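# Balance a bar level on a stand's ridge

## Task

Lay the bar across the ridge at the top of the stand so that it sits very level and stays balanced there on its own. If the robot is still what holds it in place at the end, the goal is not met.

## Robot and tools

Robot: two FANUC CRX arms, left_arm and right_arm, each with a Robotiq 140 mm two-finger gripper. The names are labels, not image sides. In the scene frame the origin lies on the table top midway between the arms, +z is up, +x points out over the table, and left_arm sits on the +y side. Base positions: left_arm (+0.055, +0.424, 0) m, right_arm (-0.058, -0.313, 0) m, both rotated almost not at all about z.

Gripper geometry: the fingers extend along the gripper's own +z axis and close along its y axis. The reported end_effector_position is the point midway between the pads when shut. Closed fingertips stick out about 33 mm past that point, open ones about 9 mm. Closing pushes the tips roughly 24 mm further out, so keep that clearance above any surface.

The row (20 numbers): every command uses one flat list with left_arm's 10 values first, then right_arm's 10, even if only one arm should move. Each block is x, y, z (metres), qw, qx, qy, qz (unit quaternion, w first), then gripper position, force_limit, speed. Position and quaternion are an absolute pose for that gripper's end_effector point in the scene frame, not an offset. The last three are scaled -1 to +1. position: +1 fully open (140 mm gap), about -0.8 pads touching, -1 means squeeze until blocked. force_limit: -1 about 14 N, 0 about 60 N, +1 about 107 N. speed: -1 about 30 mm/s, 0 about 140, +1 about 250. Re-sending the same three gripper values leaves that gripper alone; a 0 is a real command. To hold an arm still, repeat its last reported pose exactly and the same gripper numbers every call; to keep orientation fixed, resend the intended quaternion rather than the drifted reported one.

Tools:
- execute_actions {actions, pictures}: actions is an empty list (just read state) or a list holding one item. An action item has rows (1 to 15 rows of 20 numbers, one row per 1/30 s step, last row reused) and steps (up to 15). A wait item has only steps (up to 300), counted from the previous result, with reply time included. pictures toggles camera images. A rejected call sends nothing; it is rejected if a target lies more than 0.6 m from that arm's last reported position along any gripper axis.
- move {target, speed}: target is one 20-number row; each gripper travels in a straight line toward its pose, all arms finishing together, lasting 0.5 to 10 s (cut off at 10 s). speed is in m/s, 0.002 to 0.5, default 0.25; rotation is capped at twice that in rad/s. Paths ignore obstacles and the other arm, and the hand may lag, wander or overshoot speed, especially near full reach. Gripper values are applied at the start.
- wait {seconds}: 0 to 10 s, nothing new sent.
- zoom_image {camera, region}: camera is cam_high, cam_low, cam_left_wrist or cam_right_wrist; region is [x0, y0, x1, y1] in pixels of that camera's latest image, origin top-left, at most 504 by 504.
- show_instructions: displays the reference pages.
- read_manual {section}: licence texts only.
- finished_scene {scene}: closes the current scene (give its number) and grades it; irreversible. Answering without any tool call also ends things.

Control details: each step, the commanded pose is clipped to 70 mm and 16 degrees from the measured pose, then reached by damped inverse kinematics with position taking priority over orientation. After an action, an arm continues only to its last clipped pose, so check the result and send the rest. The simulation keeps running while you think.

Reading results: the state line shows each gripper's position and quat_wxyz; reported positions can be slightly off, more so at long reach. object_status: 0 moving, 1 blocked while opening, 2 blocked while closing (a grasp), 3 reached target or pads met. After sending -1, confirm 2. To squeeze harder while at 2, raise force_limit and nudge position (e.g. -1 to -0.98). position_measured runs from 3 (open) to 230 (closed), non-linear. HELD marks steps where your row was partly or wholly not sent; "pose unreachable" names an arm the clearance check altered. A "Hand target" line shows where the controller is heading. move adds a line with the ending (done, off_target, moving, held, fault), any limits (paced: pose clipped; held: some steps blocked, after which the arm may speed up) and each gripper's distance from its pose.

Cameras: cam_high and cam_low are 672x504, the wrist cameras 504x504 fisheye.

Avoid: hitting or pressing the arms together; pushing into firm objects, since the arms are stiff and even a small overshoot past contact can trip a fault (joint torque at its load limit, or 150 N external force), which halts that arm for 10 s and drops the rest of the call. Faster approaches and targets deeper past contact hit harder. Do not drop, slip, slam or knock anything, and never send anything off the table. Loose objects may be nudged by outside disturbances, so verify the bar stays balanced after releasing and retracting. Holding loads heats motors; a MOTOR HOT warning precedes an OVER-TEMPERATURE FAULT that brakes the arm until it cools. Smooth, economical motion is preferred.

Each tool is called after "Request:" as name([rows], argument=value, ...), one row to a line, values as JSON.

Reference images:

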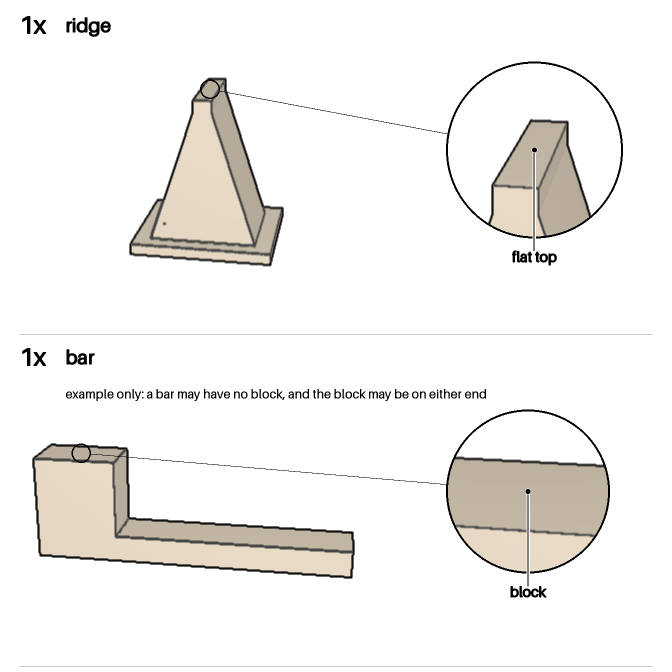

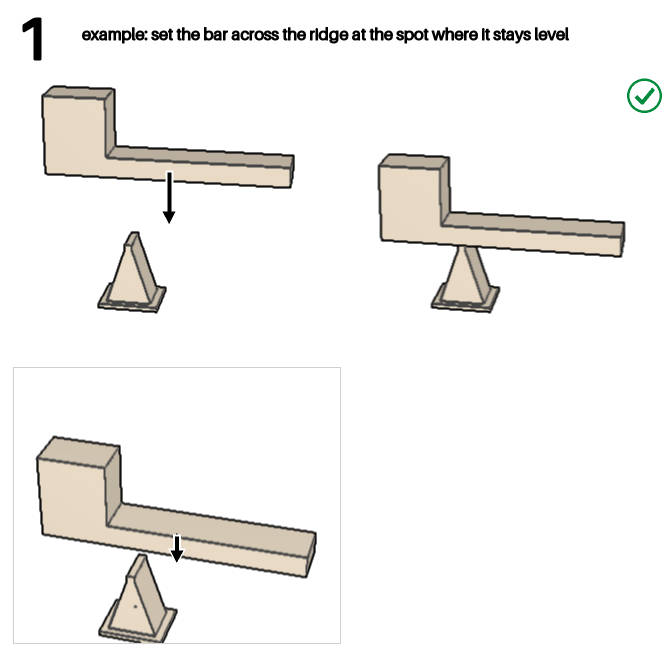

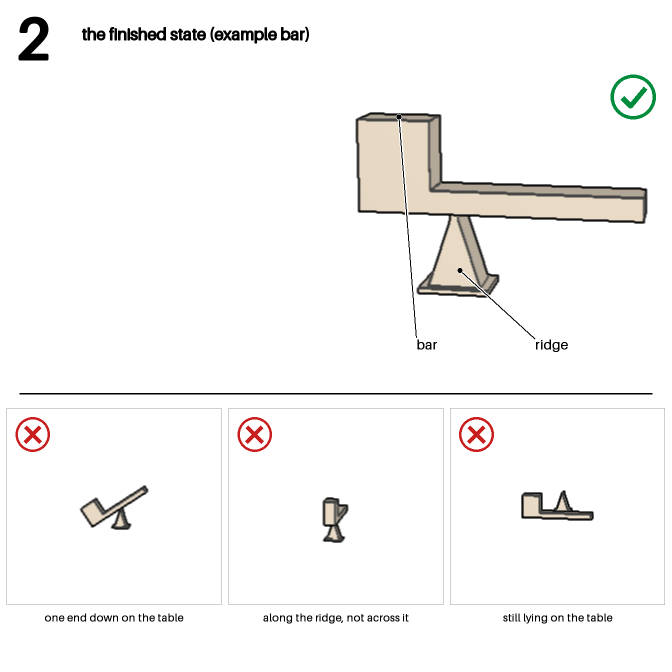

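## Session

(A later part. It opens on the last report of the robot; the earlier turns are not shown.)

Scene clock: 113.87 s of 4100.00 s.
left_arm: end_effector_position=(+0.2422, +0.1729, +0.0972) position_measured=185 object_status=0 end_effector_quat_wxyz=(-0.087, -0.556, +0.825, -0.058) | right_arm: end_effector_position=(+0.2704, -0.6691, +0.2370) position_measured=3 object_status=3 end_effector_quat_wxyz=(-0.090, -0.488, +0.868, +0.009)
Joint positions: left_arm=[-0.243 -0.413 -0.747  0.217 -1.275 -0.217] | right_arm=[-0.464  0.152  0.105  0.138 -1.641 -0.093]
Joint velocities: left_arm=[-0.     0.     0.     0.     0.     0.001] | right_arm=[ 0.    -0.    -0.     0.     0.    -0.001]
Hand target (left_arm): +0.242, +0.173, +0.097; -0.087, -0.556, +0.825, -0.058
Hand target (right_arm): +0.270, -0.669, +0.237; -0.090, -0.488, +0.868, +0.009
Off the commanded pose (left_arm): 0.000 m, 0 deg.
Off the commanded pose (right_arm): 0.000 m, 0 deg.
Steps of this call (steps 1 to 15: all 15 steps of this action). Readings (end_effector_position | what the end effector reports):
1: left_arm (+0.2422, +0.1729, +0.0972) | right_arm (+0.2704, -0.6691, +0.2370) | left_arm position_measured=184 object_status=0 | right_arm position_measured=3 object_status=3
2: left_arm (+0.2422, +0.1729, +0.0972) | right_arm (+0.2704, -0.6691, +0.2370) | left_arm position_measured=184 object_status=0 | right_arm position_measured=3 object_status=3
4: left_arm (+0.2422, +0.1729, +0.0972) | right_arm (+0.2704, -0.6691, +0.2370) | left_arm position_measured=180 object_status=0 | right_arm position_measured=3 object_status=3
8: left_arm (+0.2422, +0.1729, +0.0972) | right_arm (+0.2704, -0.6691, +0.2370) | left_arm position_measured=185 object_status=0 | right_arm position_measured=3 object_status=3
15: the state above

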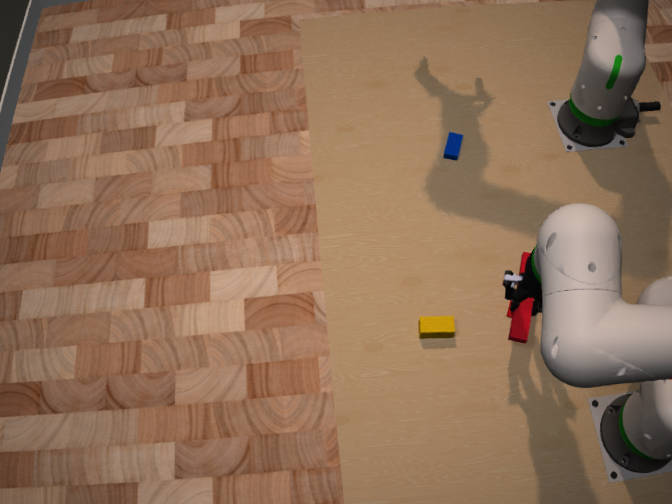

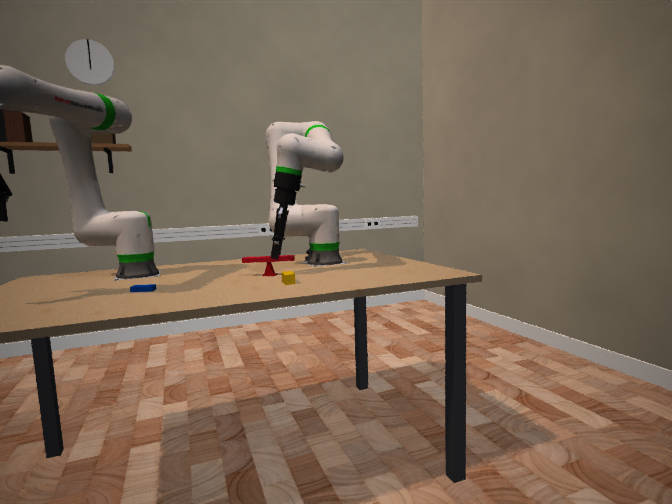

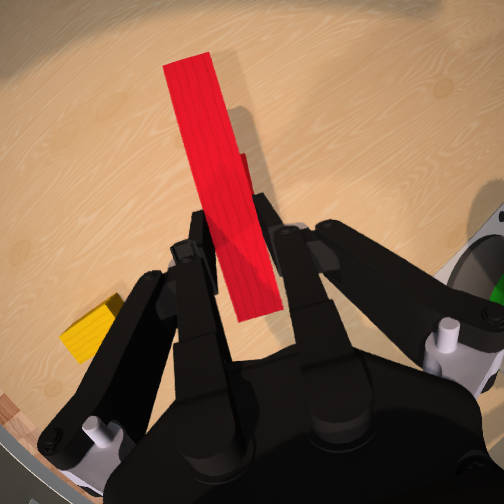

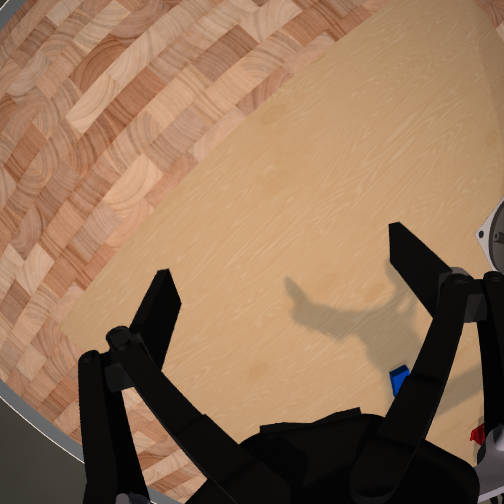

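Request:
move(target=[0.2427,0.174,0.0998,0.0938,0.5554,-0.8237,0.0633,-1,-0.3,0,0.2704,-0.6691,0.237,-0.09,-0.488,0.868,0.009,1,0,0], speed=0.01)

Request:
move(target=[0.2432,0.1753,0.0974,0.0938,0.5554,-0.8237,0.0633,-1,-0.3,0,0.2704,-0.6691,0.237,-0.09,-0.488,0.868,0.009,1,0,0], speed=0.01)

Request:
zoom_image(camera="cam_low", region=[230, 230, 310, 290])

Request:
execute_actions([
  {"rows":[[0.2432,0.1753,0.0974,0.0938,0.5554,-0.8237,0.0633,-0.4,-0.3,-1,0.2704,-0.6691,0.237,-0.09,-0.488,0.868,0.009,1,0,0],[0.2432,0.1753,0.0974,0.0938,0.5554,-0.8237,0.0633,-0.4,-0.3,-1,0.2704,-0.6691,0.237,-0.09,-0.488,0.868,0.009,1,0,0],[0.2432,0.1753,0.0974,0.0938,0.5554,-0.8237,0.0633,-0.4,-0.3,-1,0.2704,-0.6691,0.237,-0.09,-0.488,0.868,0.009,1,0,0],[0.2432,0.1753,0.0974,0.0938,0.5554,-0.8237,0.0633,-0.4,-0.3,-1,0.2704,-0.6691,0.237,-0.09,-0.488,0.868,0.009,1,0,0],[0.2432,0.1753,0.0974,0.0938,0.5554,-0.8237,0.0633,-0.4,-0.3,-1,0.2704,-0.6691,0.237,-0.09,-0.488,0.868,0.009,1,0,0],[0.2432,0.1753,0.0974,0.0938,0.5554,-0.8237,0.0633,-0.4,-0.3,-1,0.2704,-0.6691,0.237,-0.09,-0.488,0.868,0.009,1,0,0],[0.2432,0.1753,0.0974,0.0938,0.5554,-0.8237,0.0633,-0.4,-0.3,-1,0.2704,-0.6691,0.237,-0.09,-0.488,0.868,0.009,1,0,0],[0.2432,0.1753,0.0974,0.0938,0.5554,-0.8237,0.0633,-1,-0.3,-1,0.2704,-0.6691,0.237,-0.09,-0.488,0.868,0.009,1,0,0]],"steps":15},
])

Request:
zoom_image(camera="cam_low", region=[230, 230, 310, 290])

Scene clock: 127.43 s of 4100.00 s.
left_arm: end_effector_position=(+0.2427, +0.1740, +0.0998) position_measured=185 object_status=2 end_effector_quat_wxyz=(-0.094, -0.555, +0.824, -0.063) | right_arm: end_effector_position=(+0.2704, -0.6691, +0.2370) position_measured=3 object_status=3 end_effector_quat_wxyz=(-0.090, -0.488, +0.868, +0.009)
Joint positions: left_arm=[-0.217 -0.421 -0.753  0.233 -1.286 -0.247] | right_arm=[-0.464  0.152  0.105  0.138 -1.641 -0.093]
Joint velocities: left_arm=[ 0.002  0.    -0.     0.001 -0.001 -0.001] | right_arm=[-0.001 -0.     0.     0.    -0.    -0.   ]
Hand target (left_arm): +0.243, +0.174, +0.100; -0.094, -0.555, +0.824, -0.063
Hand target (right_arm): +0.270, -0.669, +0.237; -0.090, -0.488, +0.868, +0.009
Off the commanded pose (left_arm): 0.000 m, 0 deg.
Off the commanded pose (right_arm): 0.000 m, 0 deg.
After step 90, 9.47 s passed at rest.
move: done

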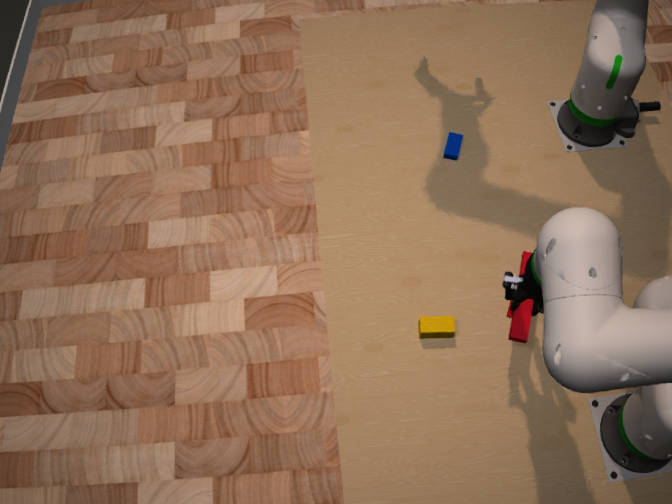

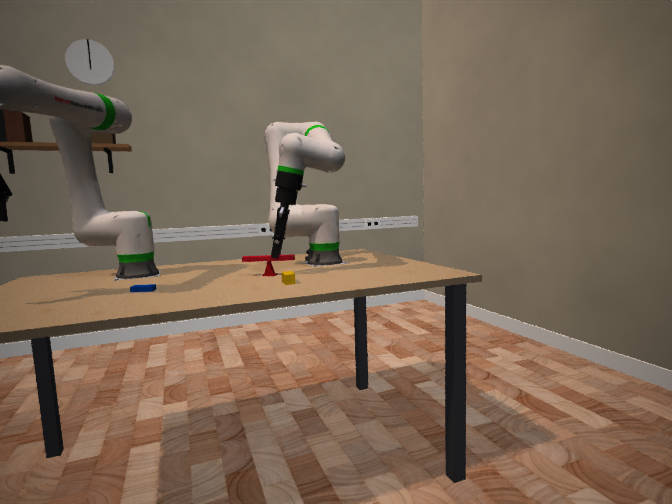

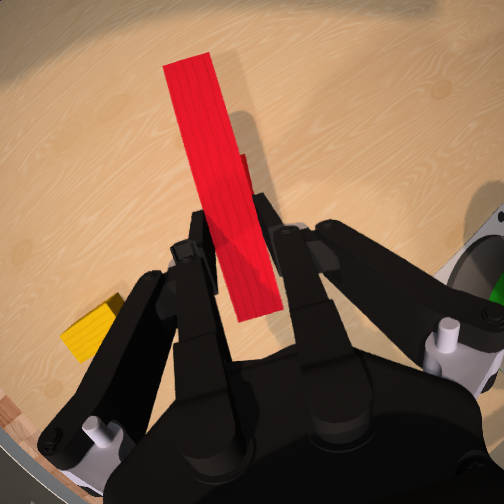

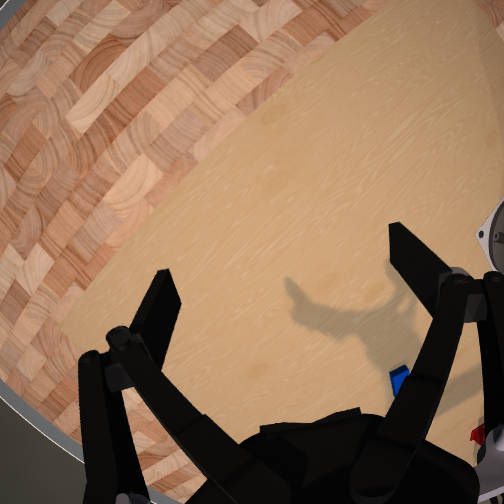

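Scene clock: 128.13 s of 4100.00 s.
left_arm: end_effector_position=(+0.2432, +0.1753, +0.0974) position_measured=185 object_status=2 end_effector_quat_wxyz=(-0.094, -0.555, +0.824, -0.063) | right_arm: end_effector_position=(+0.2704, -0.6691, +0.2370) position_measured=3 object_status=3 end_effector_quat_wxyz=(-0.090, -0.488, +0.868, +0.009)
Joint positions: left_arm=[-0.211 -0.42  -0.759  0.233 -1.281 -0.254] | right_arm=[-0.464  0.152  0.105  0.138 -1.641 -0.093]
Joint velocities: left_arm=[ 0.001  0.001 -0.    -0.     0.001 -0.001] | right_arm=[ 0.    -0.    -0.    -0.    -0.001 -0.001]
Hand target (left_arm): +0.243, +0.175, +0.097; -0.094, -0.555, +0.824, -0.063
Hand target (right_arm): +0.270, -0.669, +0.237; -0.090, -0.488, +0.868, +0.009
Off the commanded pose (left_arm): 0.000 m, 0 deg.
Off the commanded pose (right_arm): 0.000 m, 0 deg.
move: done

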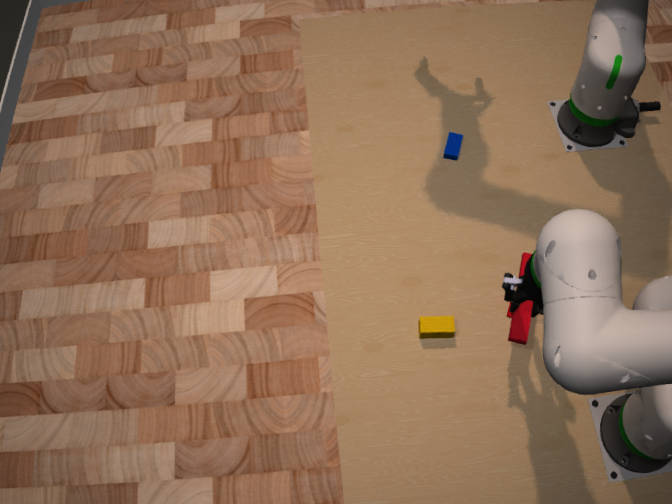

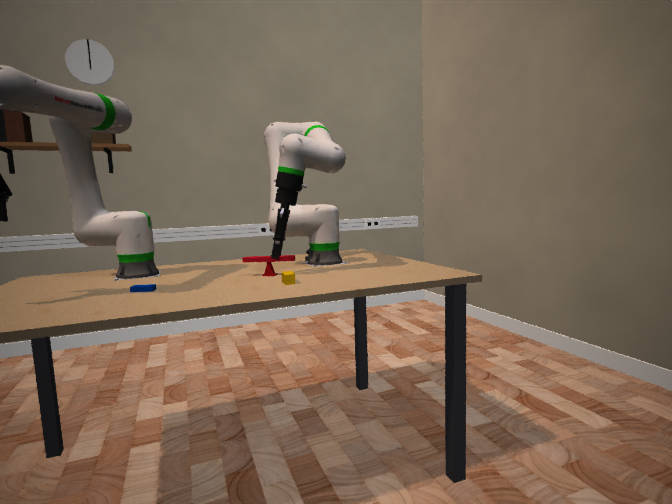

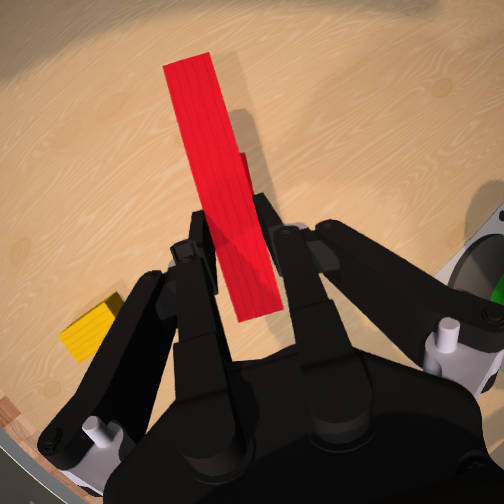

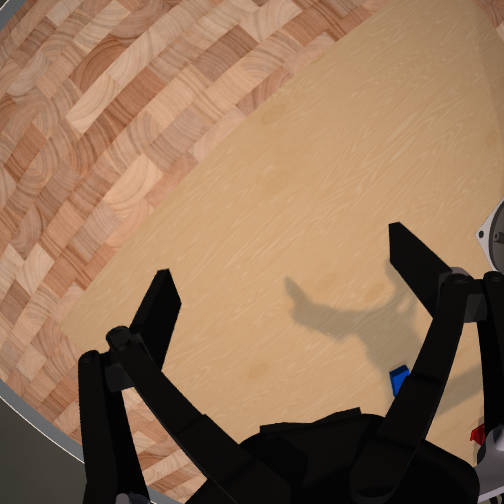

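Region (230, 230, 310, 290) of cam_low's 672x504 image, scaled by 6.300, with more detail than that image has; it fills the top 378 rows of this view, and the rest is white.

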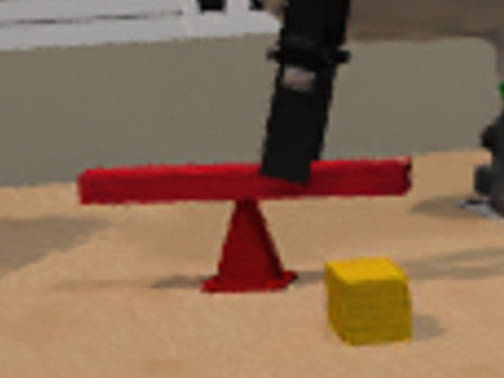

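Scene clock: 128.63 s of 4100.00 s.
left_arm: end_effector_position=(+0.2432, +0.1753, +0.0974) position_measured=185 object_status=0 end_effector_quat_wxyz=(-0.094, -0.555, +0.824, -0.063) | right_arm: end_effector_position=(+0.2704, -0.6691, +0.2370) position_measured=3 object_status=3 end_effector_quat_wxyz=(-0.090, -0.488, +0.868, +0.009)
Joint positions: left_arm=[-0.211 -0.42  -0.759  0.233 -1.281 -0.254] | right_arm=[-0.464  0.152  0.105  0.138 -1.641 -0.093]
Joint velocities: left_arm=[-0.    -0.001  0.     0.     0.001  0.001] | right_arm=[ 0.    -0.001  0.     0.     0.     0.001]
Hand target (left_arm): +0.243, +0.175, +0.097; -0.094, -0.555, +0.824, -0.063
Hand target (right_arm): +0.270, -0.669, +0.237; -0.090, -0.488, +0.868, +0.009
Off the commanded pose (left_arm): 0.000 m, 0 deg.
Off the commanded pose (right_arm): 0.000 m, 0 deg.
Steps of this call (steps 1 to 15: all 15 steps of this action). Readings (end_effector_position | what the end effector reports):
1: left_arm (+0.2432, +0.1753, +0.0974) | right_arm (+0.2704, -0.6691, +0.2370) | left_arm position_measured=185 object_status=0 | right_arm position_measured=3 object_status=3
2: left_arm (+0.2432, +0.1753, +0.0974) | right_arm (+0.2704, -0.6691, +0.2370) | left_arm position_measured=185 object_status=0 | right_arm position_measured=3 object_status=3
4: left_arm (+0.2432, +0.1753, +0.0974) | right_arm (+0.2704, -0.6691, +0.2370) | left_arm position_measured=180 object_status=0 | right_arm position_measured=3 object_status=3
8: left_arm (+0.2432, +0.1753, +0.0974) | right_arm (+0.2704, -0.6691, +0.2370) | left_arm position_measured=179 object_status=0 | right_arm position_measured=3 object_status=3
15: the state above

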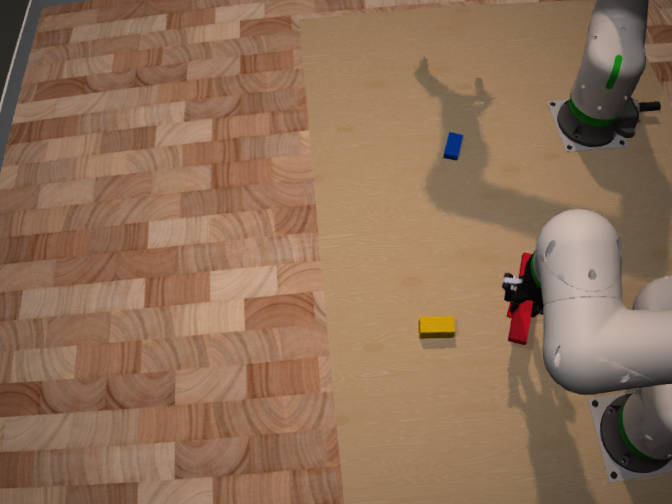

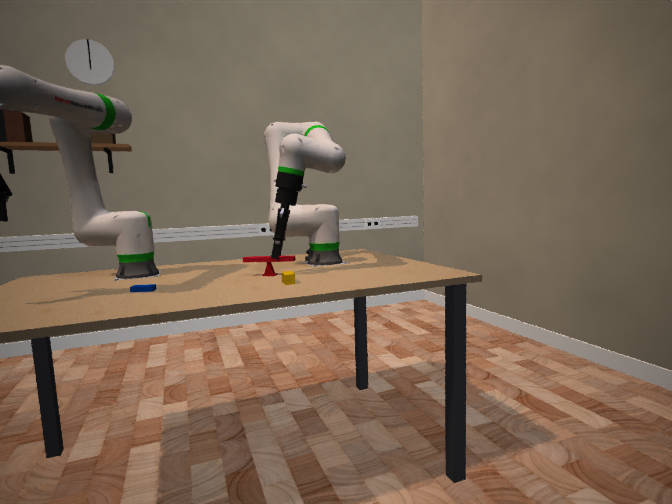

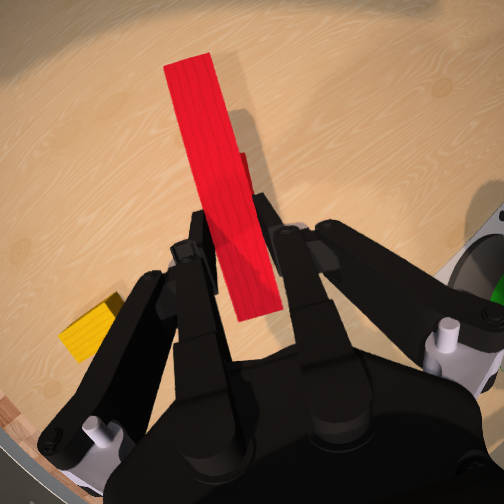

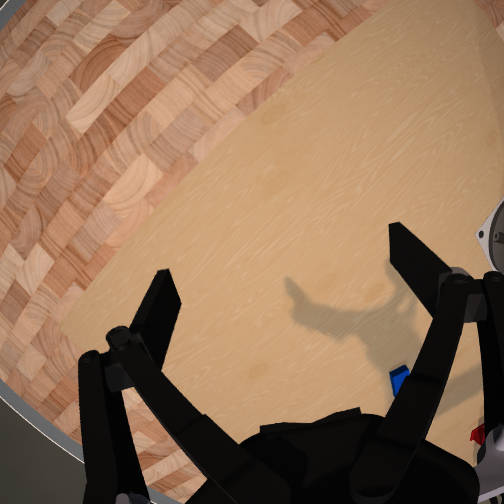

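Region (230, 230, 310, 290) of cam_low's 672x504 image, scaled by 6.300, with more detail than that image has; it fills the top 378 rows of this view, and the rest is white.

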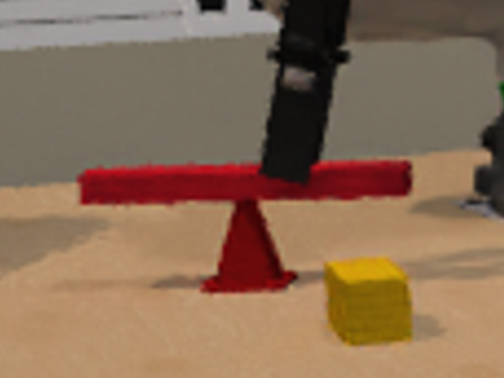

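Stable. Release.

Request:
move(target=[0.2432,0.1753,0.0974,0.0938,0.5554,-0.8237,0.0633,-0.2,-0.3,-1,0.2704,-0.6691,0.237,-0.09,-0.488,0.868,0.009,1,0,0])

Request:
move(target=[0.2432,0.1753,0.17,0.0938,0.5554,-0.8237,0.0633,-0.2,-0.3,-1,0.2704,-0.6691,0.237,-0.09,-0.488,0.868,0.009,1,0,0], speed=0.12)

Request:
wait(seconds=2)

Request:
zoom_image(camera="cam_low", region=[230, 230, 310, 290])

Scene clock: 140.77 s of 4100.00 s.
left_arm: end_effector_position=(+0.2432, +0.1753, +0.0974) position_measured=154 object_status=0 end_effector_quat_wxyz=(-0.094, -0.555, +0.824, -0.063) | right_arm: end_effector_position=(+0.2704, -0.6691, +0.2370) position_measured=3 object_status=3 end_effector_quat_wxyz=(-0.090, -0.488, +0.868, +0.009)
Joint positions: left_arm=[-0.211 -0.42  -0.759  0.233 -1.281 -0.254] | right_arm=[-0.464  0.152  0.105  0.138 -1.641 -0.093]
Joint velocities: left_arm=[-0.    -0.    -0.    -0.     0.    -0.001] | right_arm=[-0. -0. -0.  0.  0. -0.]
Hand target (left_arm): +0.243, +0.175, +0.097; -0.094, -0.555, +0.824, -0.063
Hand target (right_arm): +0.270, -0.669, +0.237; -0.090, -0.488, +0.868, +0.009
Off the commanded pose (left_arm): 0.000 m, 0 deg.
Off the commanded pose (right_arm): 0.000 m, 0 deg.
After step 90, 8.30 s passed at rest.
move: done

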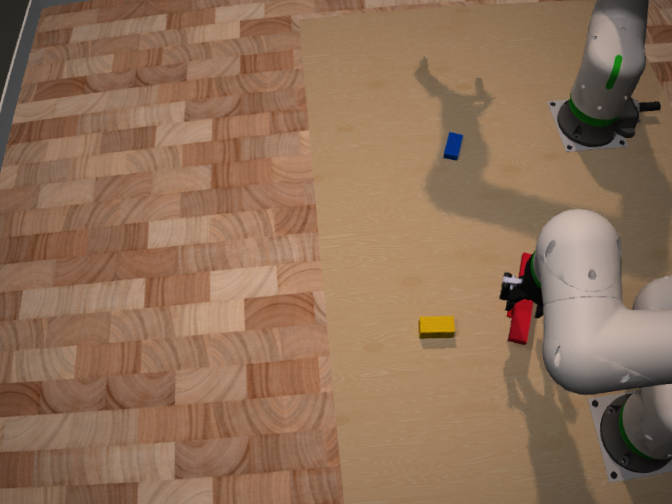

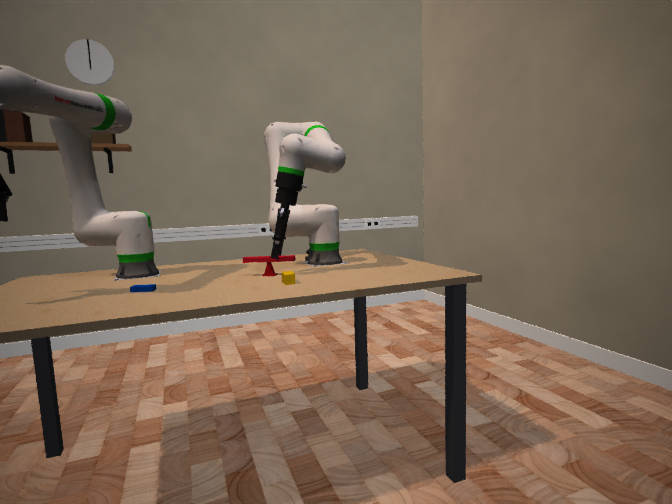

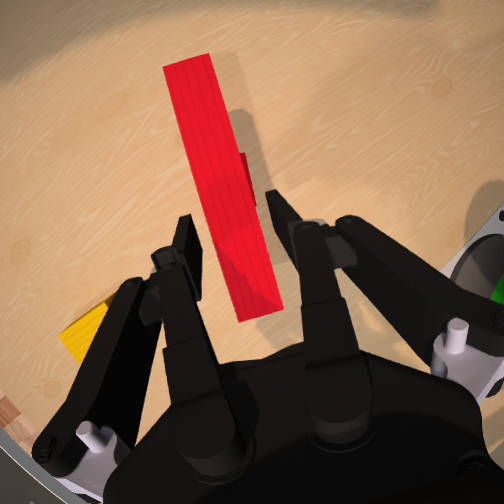

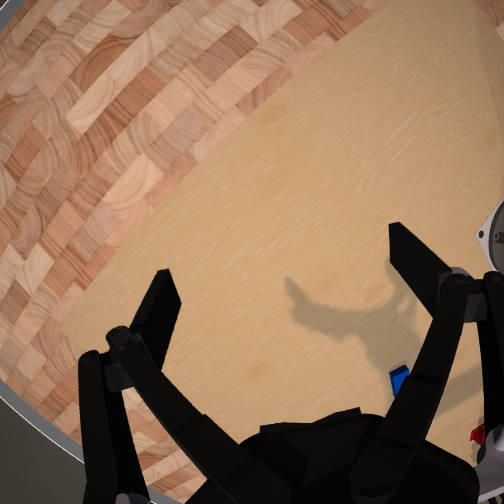

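Scene clock: 141.77 s of 4100.00 s.
left_arm: end_effector_position=(+0.2430, +0.1754, +0.1699) position_measured=154 object_status=3 end_effector_quat_wxyz=(-0.094, -0.556, +0.824, -0.063) | right_arm: end_effector_position=(+0.2704, -0.6691, +0.2370) position_measured=3 object_status=3 end_effector_quat_wxyz=(-0.090, -0.488, +0.868, +0.009)
Joint positions: left_arm=[-0.21  -0.459 -0.608  0.224 -1.466 -0.211] | right_arm=[-0.464  0.152  0.105  0.138 -1.641 -0.093]
Joint velocities: left_arm=[ 0.     0.     0.001  0.001 -0.001  0.   ] | right_arm=[ 0.    -0.    -0.    -0.    -0.001 -0.003]
Hand target (left_arm): +0.243, +0.175, +0.170; -0.094, -0.556, +0.824, -0.063
Hand target (right_arm): +0.270, -0.669, +0.237; -0.090, -0.488, +0.868, +0.009
Off the commanded pose (left_arm): 0.000 m, 0 deg.
Off the commanded pose (right_arm): 0.000 m, 0 deg.
move: done

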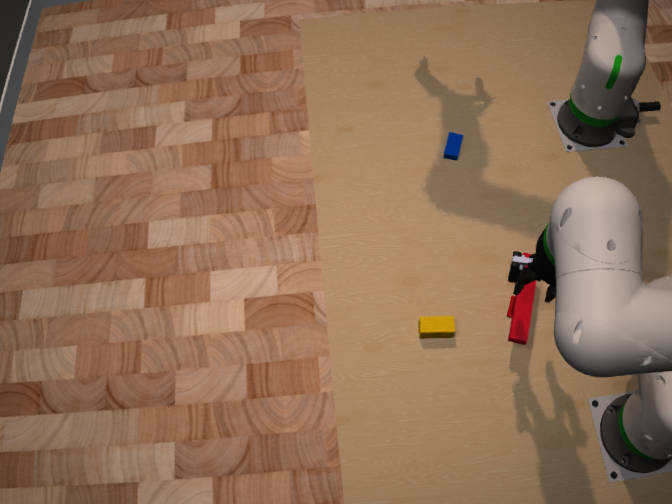

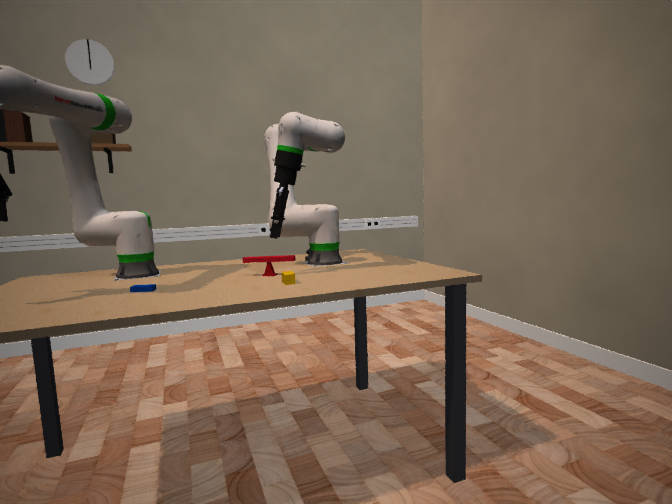

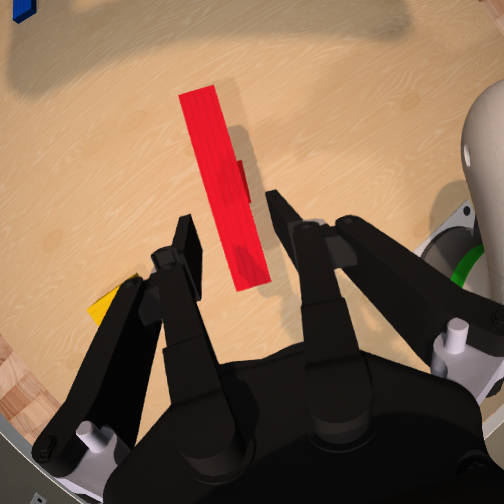

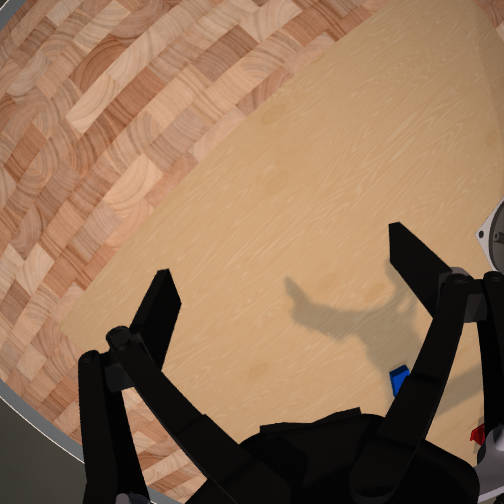

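Scene clock: 143.77 s of 4100.00 s.
left_arm: end_effector_position=(+0.2430, +0.1754, +0.1700) position_measured=154 object_status=3 end_effector_quat_wxyz=(-0.094, -0.556, +0.824, -0.063) | right_arm: end_effector_position=(+0.2704, -0.6691, +0.2370) position_measured=3 object_status=3 end_effector_quat_wxyz=(-0.090, -0.488, +0.868, +0.009)
Joint positions: left_arm=[-0.21  -0.459 -0.608  0.224 -1.466 -0.211] | right_arm=[-0.464  0.152  0.105  0.138 -1.641 -0.093]
Joint velocities: left_arm=[ 0.    -0.    -0.    -0.     0.     0.001] | right_arm=[-0.     0.001  0.    -0.    -0.     0.001]
Hand target (left_arm): +0.243, +0.175, +0.170; -0.094, -0.556, +0.824, -0.063
Hand target (right_arm): +0.270, -0.669, +0.237; -0.090, -0.488, +0.868, +0.009
Off the commanded pose (left_arm): 0.000 m, 0 deg.
Off the commanded pose (right_arm): 0.000 m, 0 deg.
Steps of this call (steps 1 to 60: nothing new was sent). Readings (end_effector_position | what the end effector reports):
1: left_arm (+0.2430, +0.1754, +0.1700) | right_arm (+0.2704, -0.6691, +0.2370) | left_arm position_measured=154 object_status=3 | right_arm position_measured=3 object_status=3
2: left_arm (+0.2430, +0.1754, +0.1700) | right_arm (+0.2704, -0.6691, +0.2370) | left_arm position_measured=154 object_status=3 | right_arm position_measured=3 object_status=3
4: left_arm (+0.2430, +0.1754, +0.1700) | right_arm (+0.2704, -0.6691, +0.2370) | left_arm position_measured=154 object_status=3 | right_arm position_measured=3 object_status=3
8: left_arm (+0.2430, +0.1754, +0.1700) | right_arm (+0.2704, -0.6691, +0.2370) | left_arm position_measured=154 object_status=3 | right_arm position_measured=3 object_status=3
60: the state above

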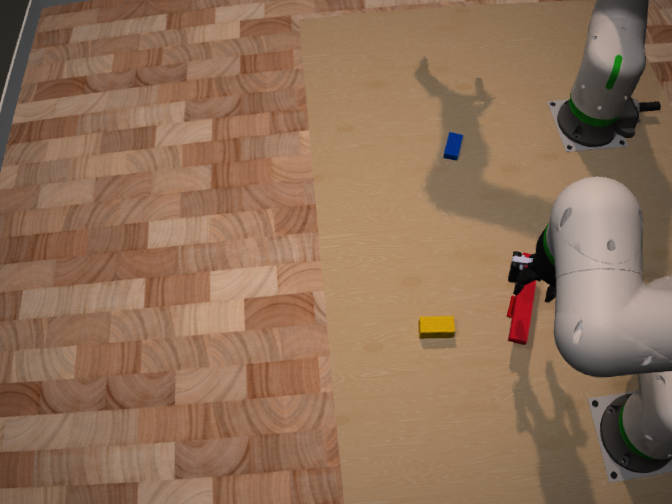

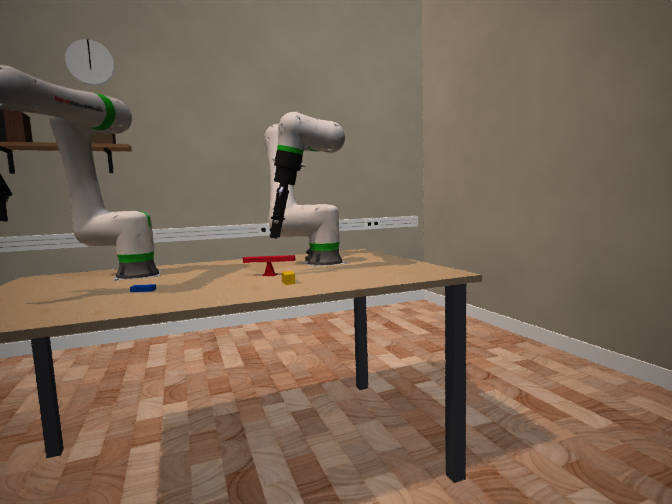

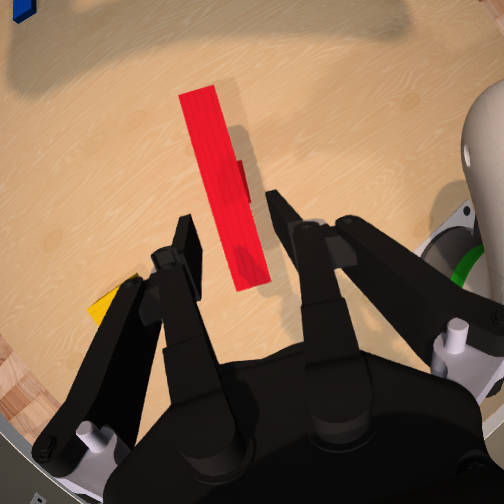

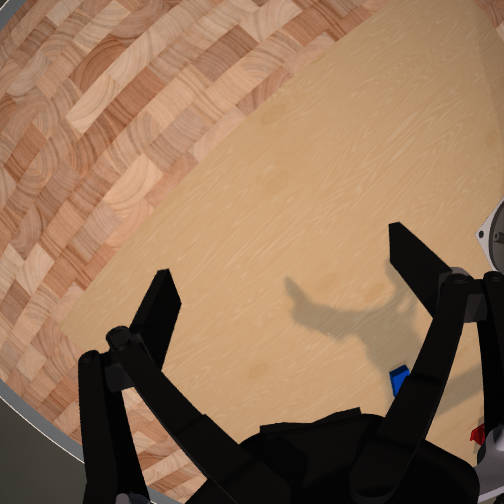

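Region (230, 230, 310, 290) of cam_low's 672x504 image, scaled by 6.300, with more detail than that image has; it fills the top 378 rows of this view, and the rest is white.

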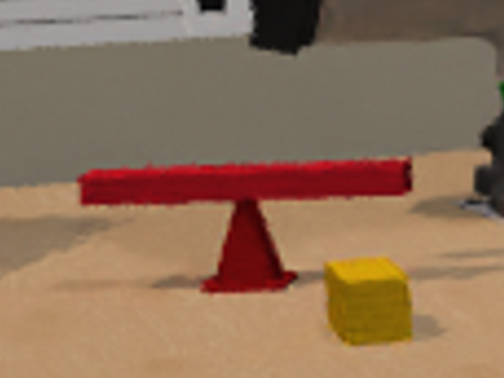

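Request:
finished_scene(scene=1)

The scene is finished: the task was done.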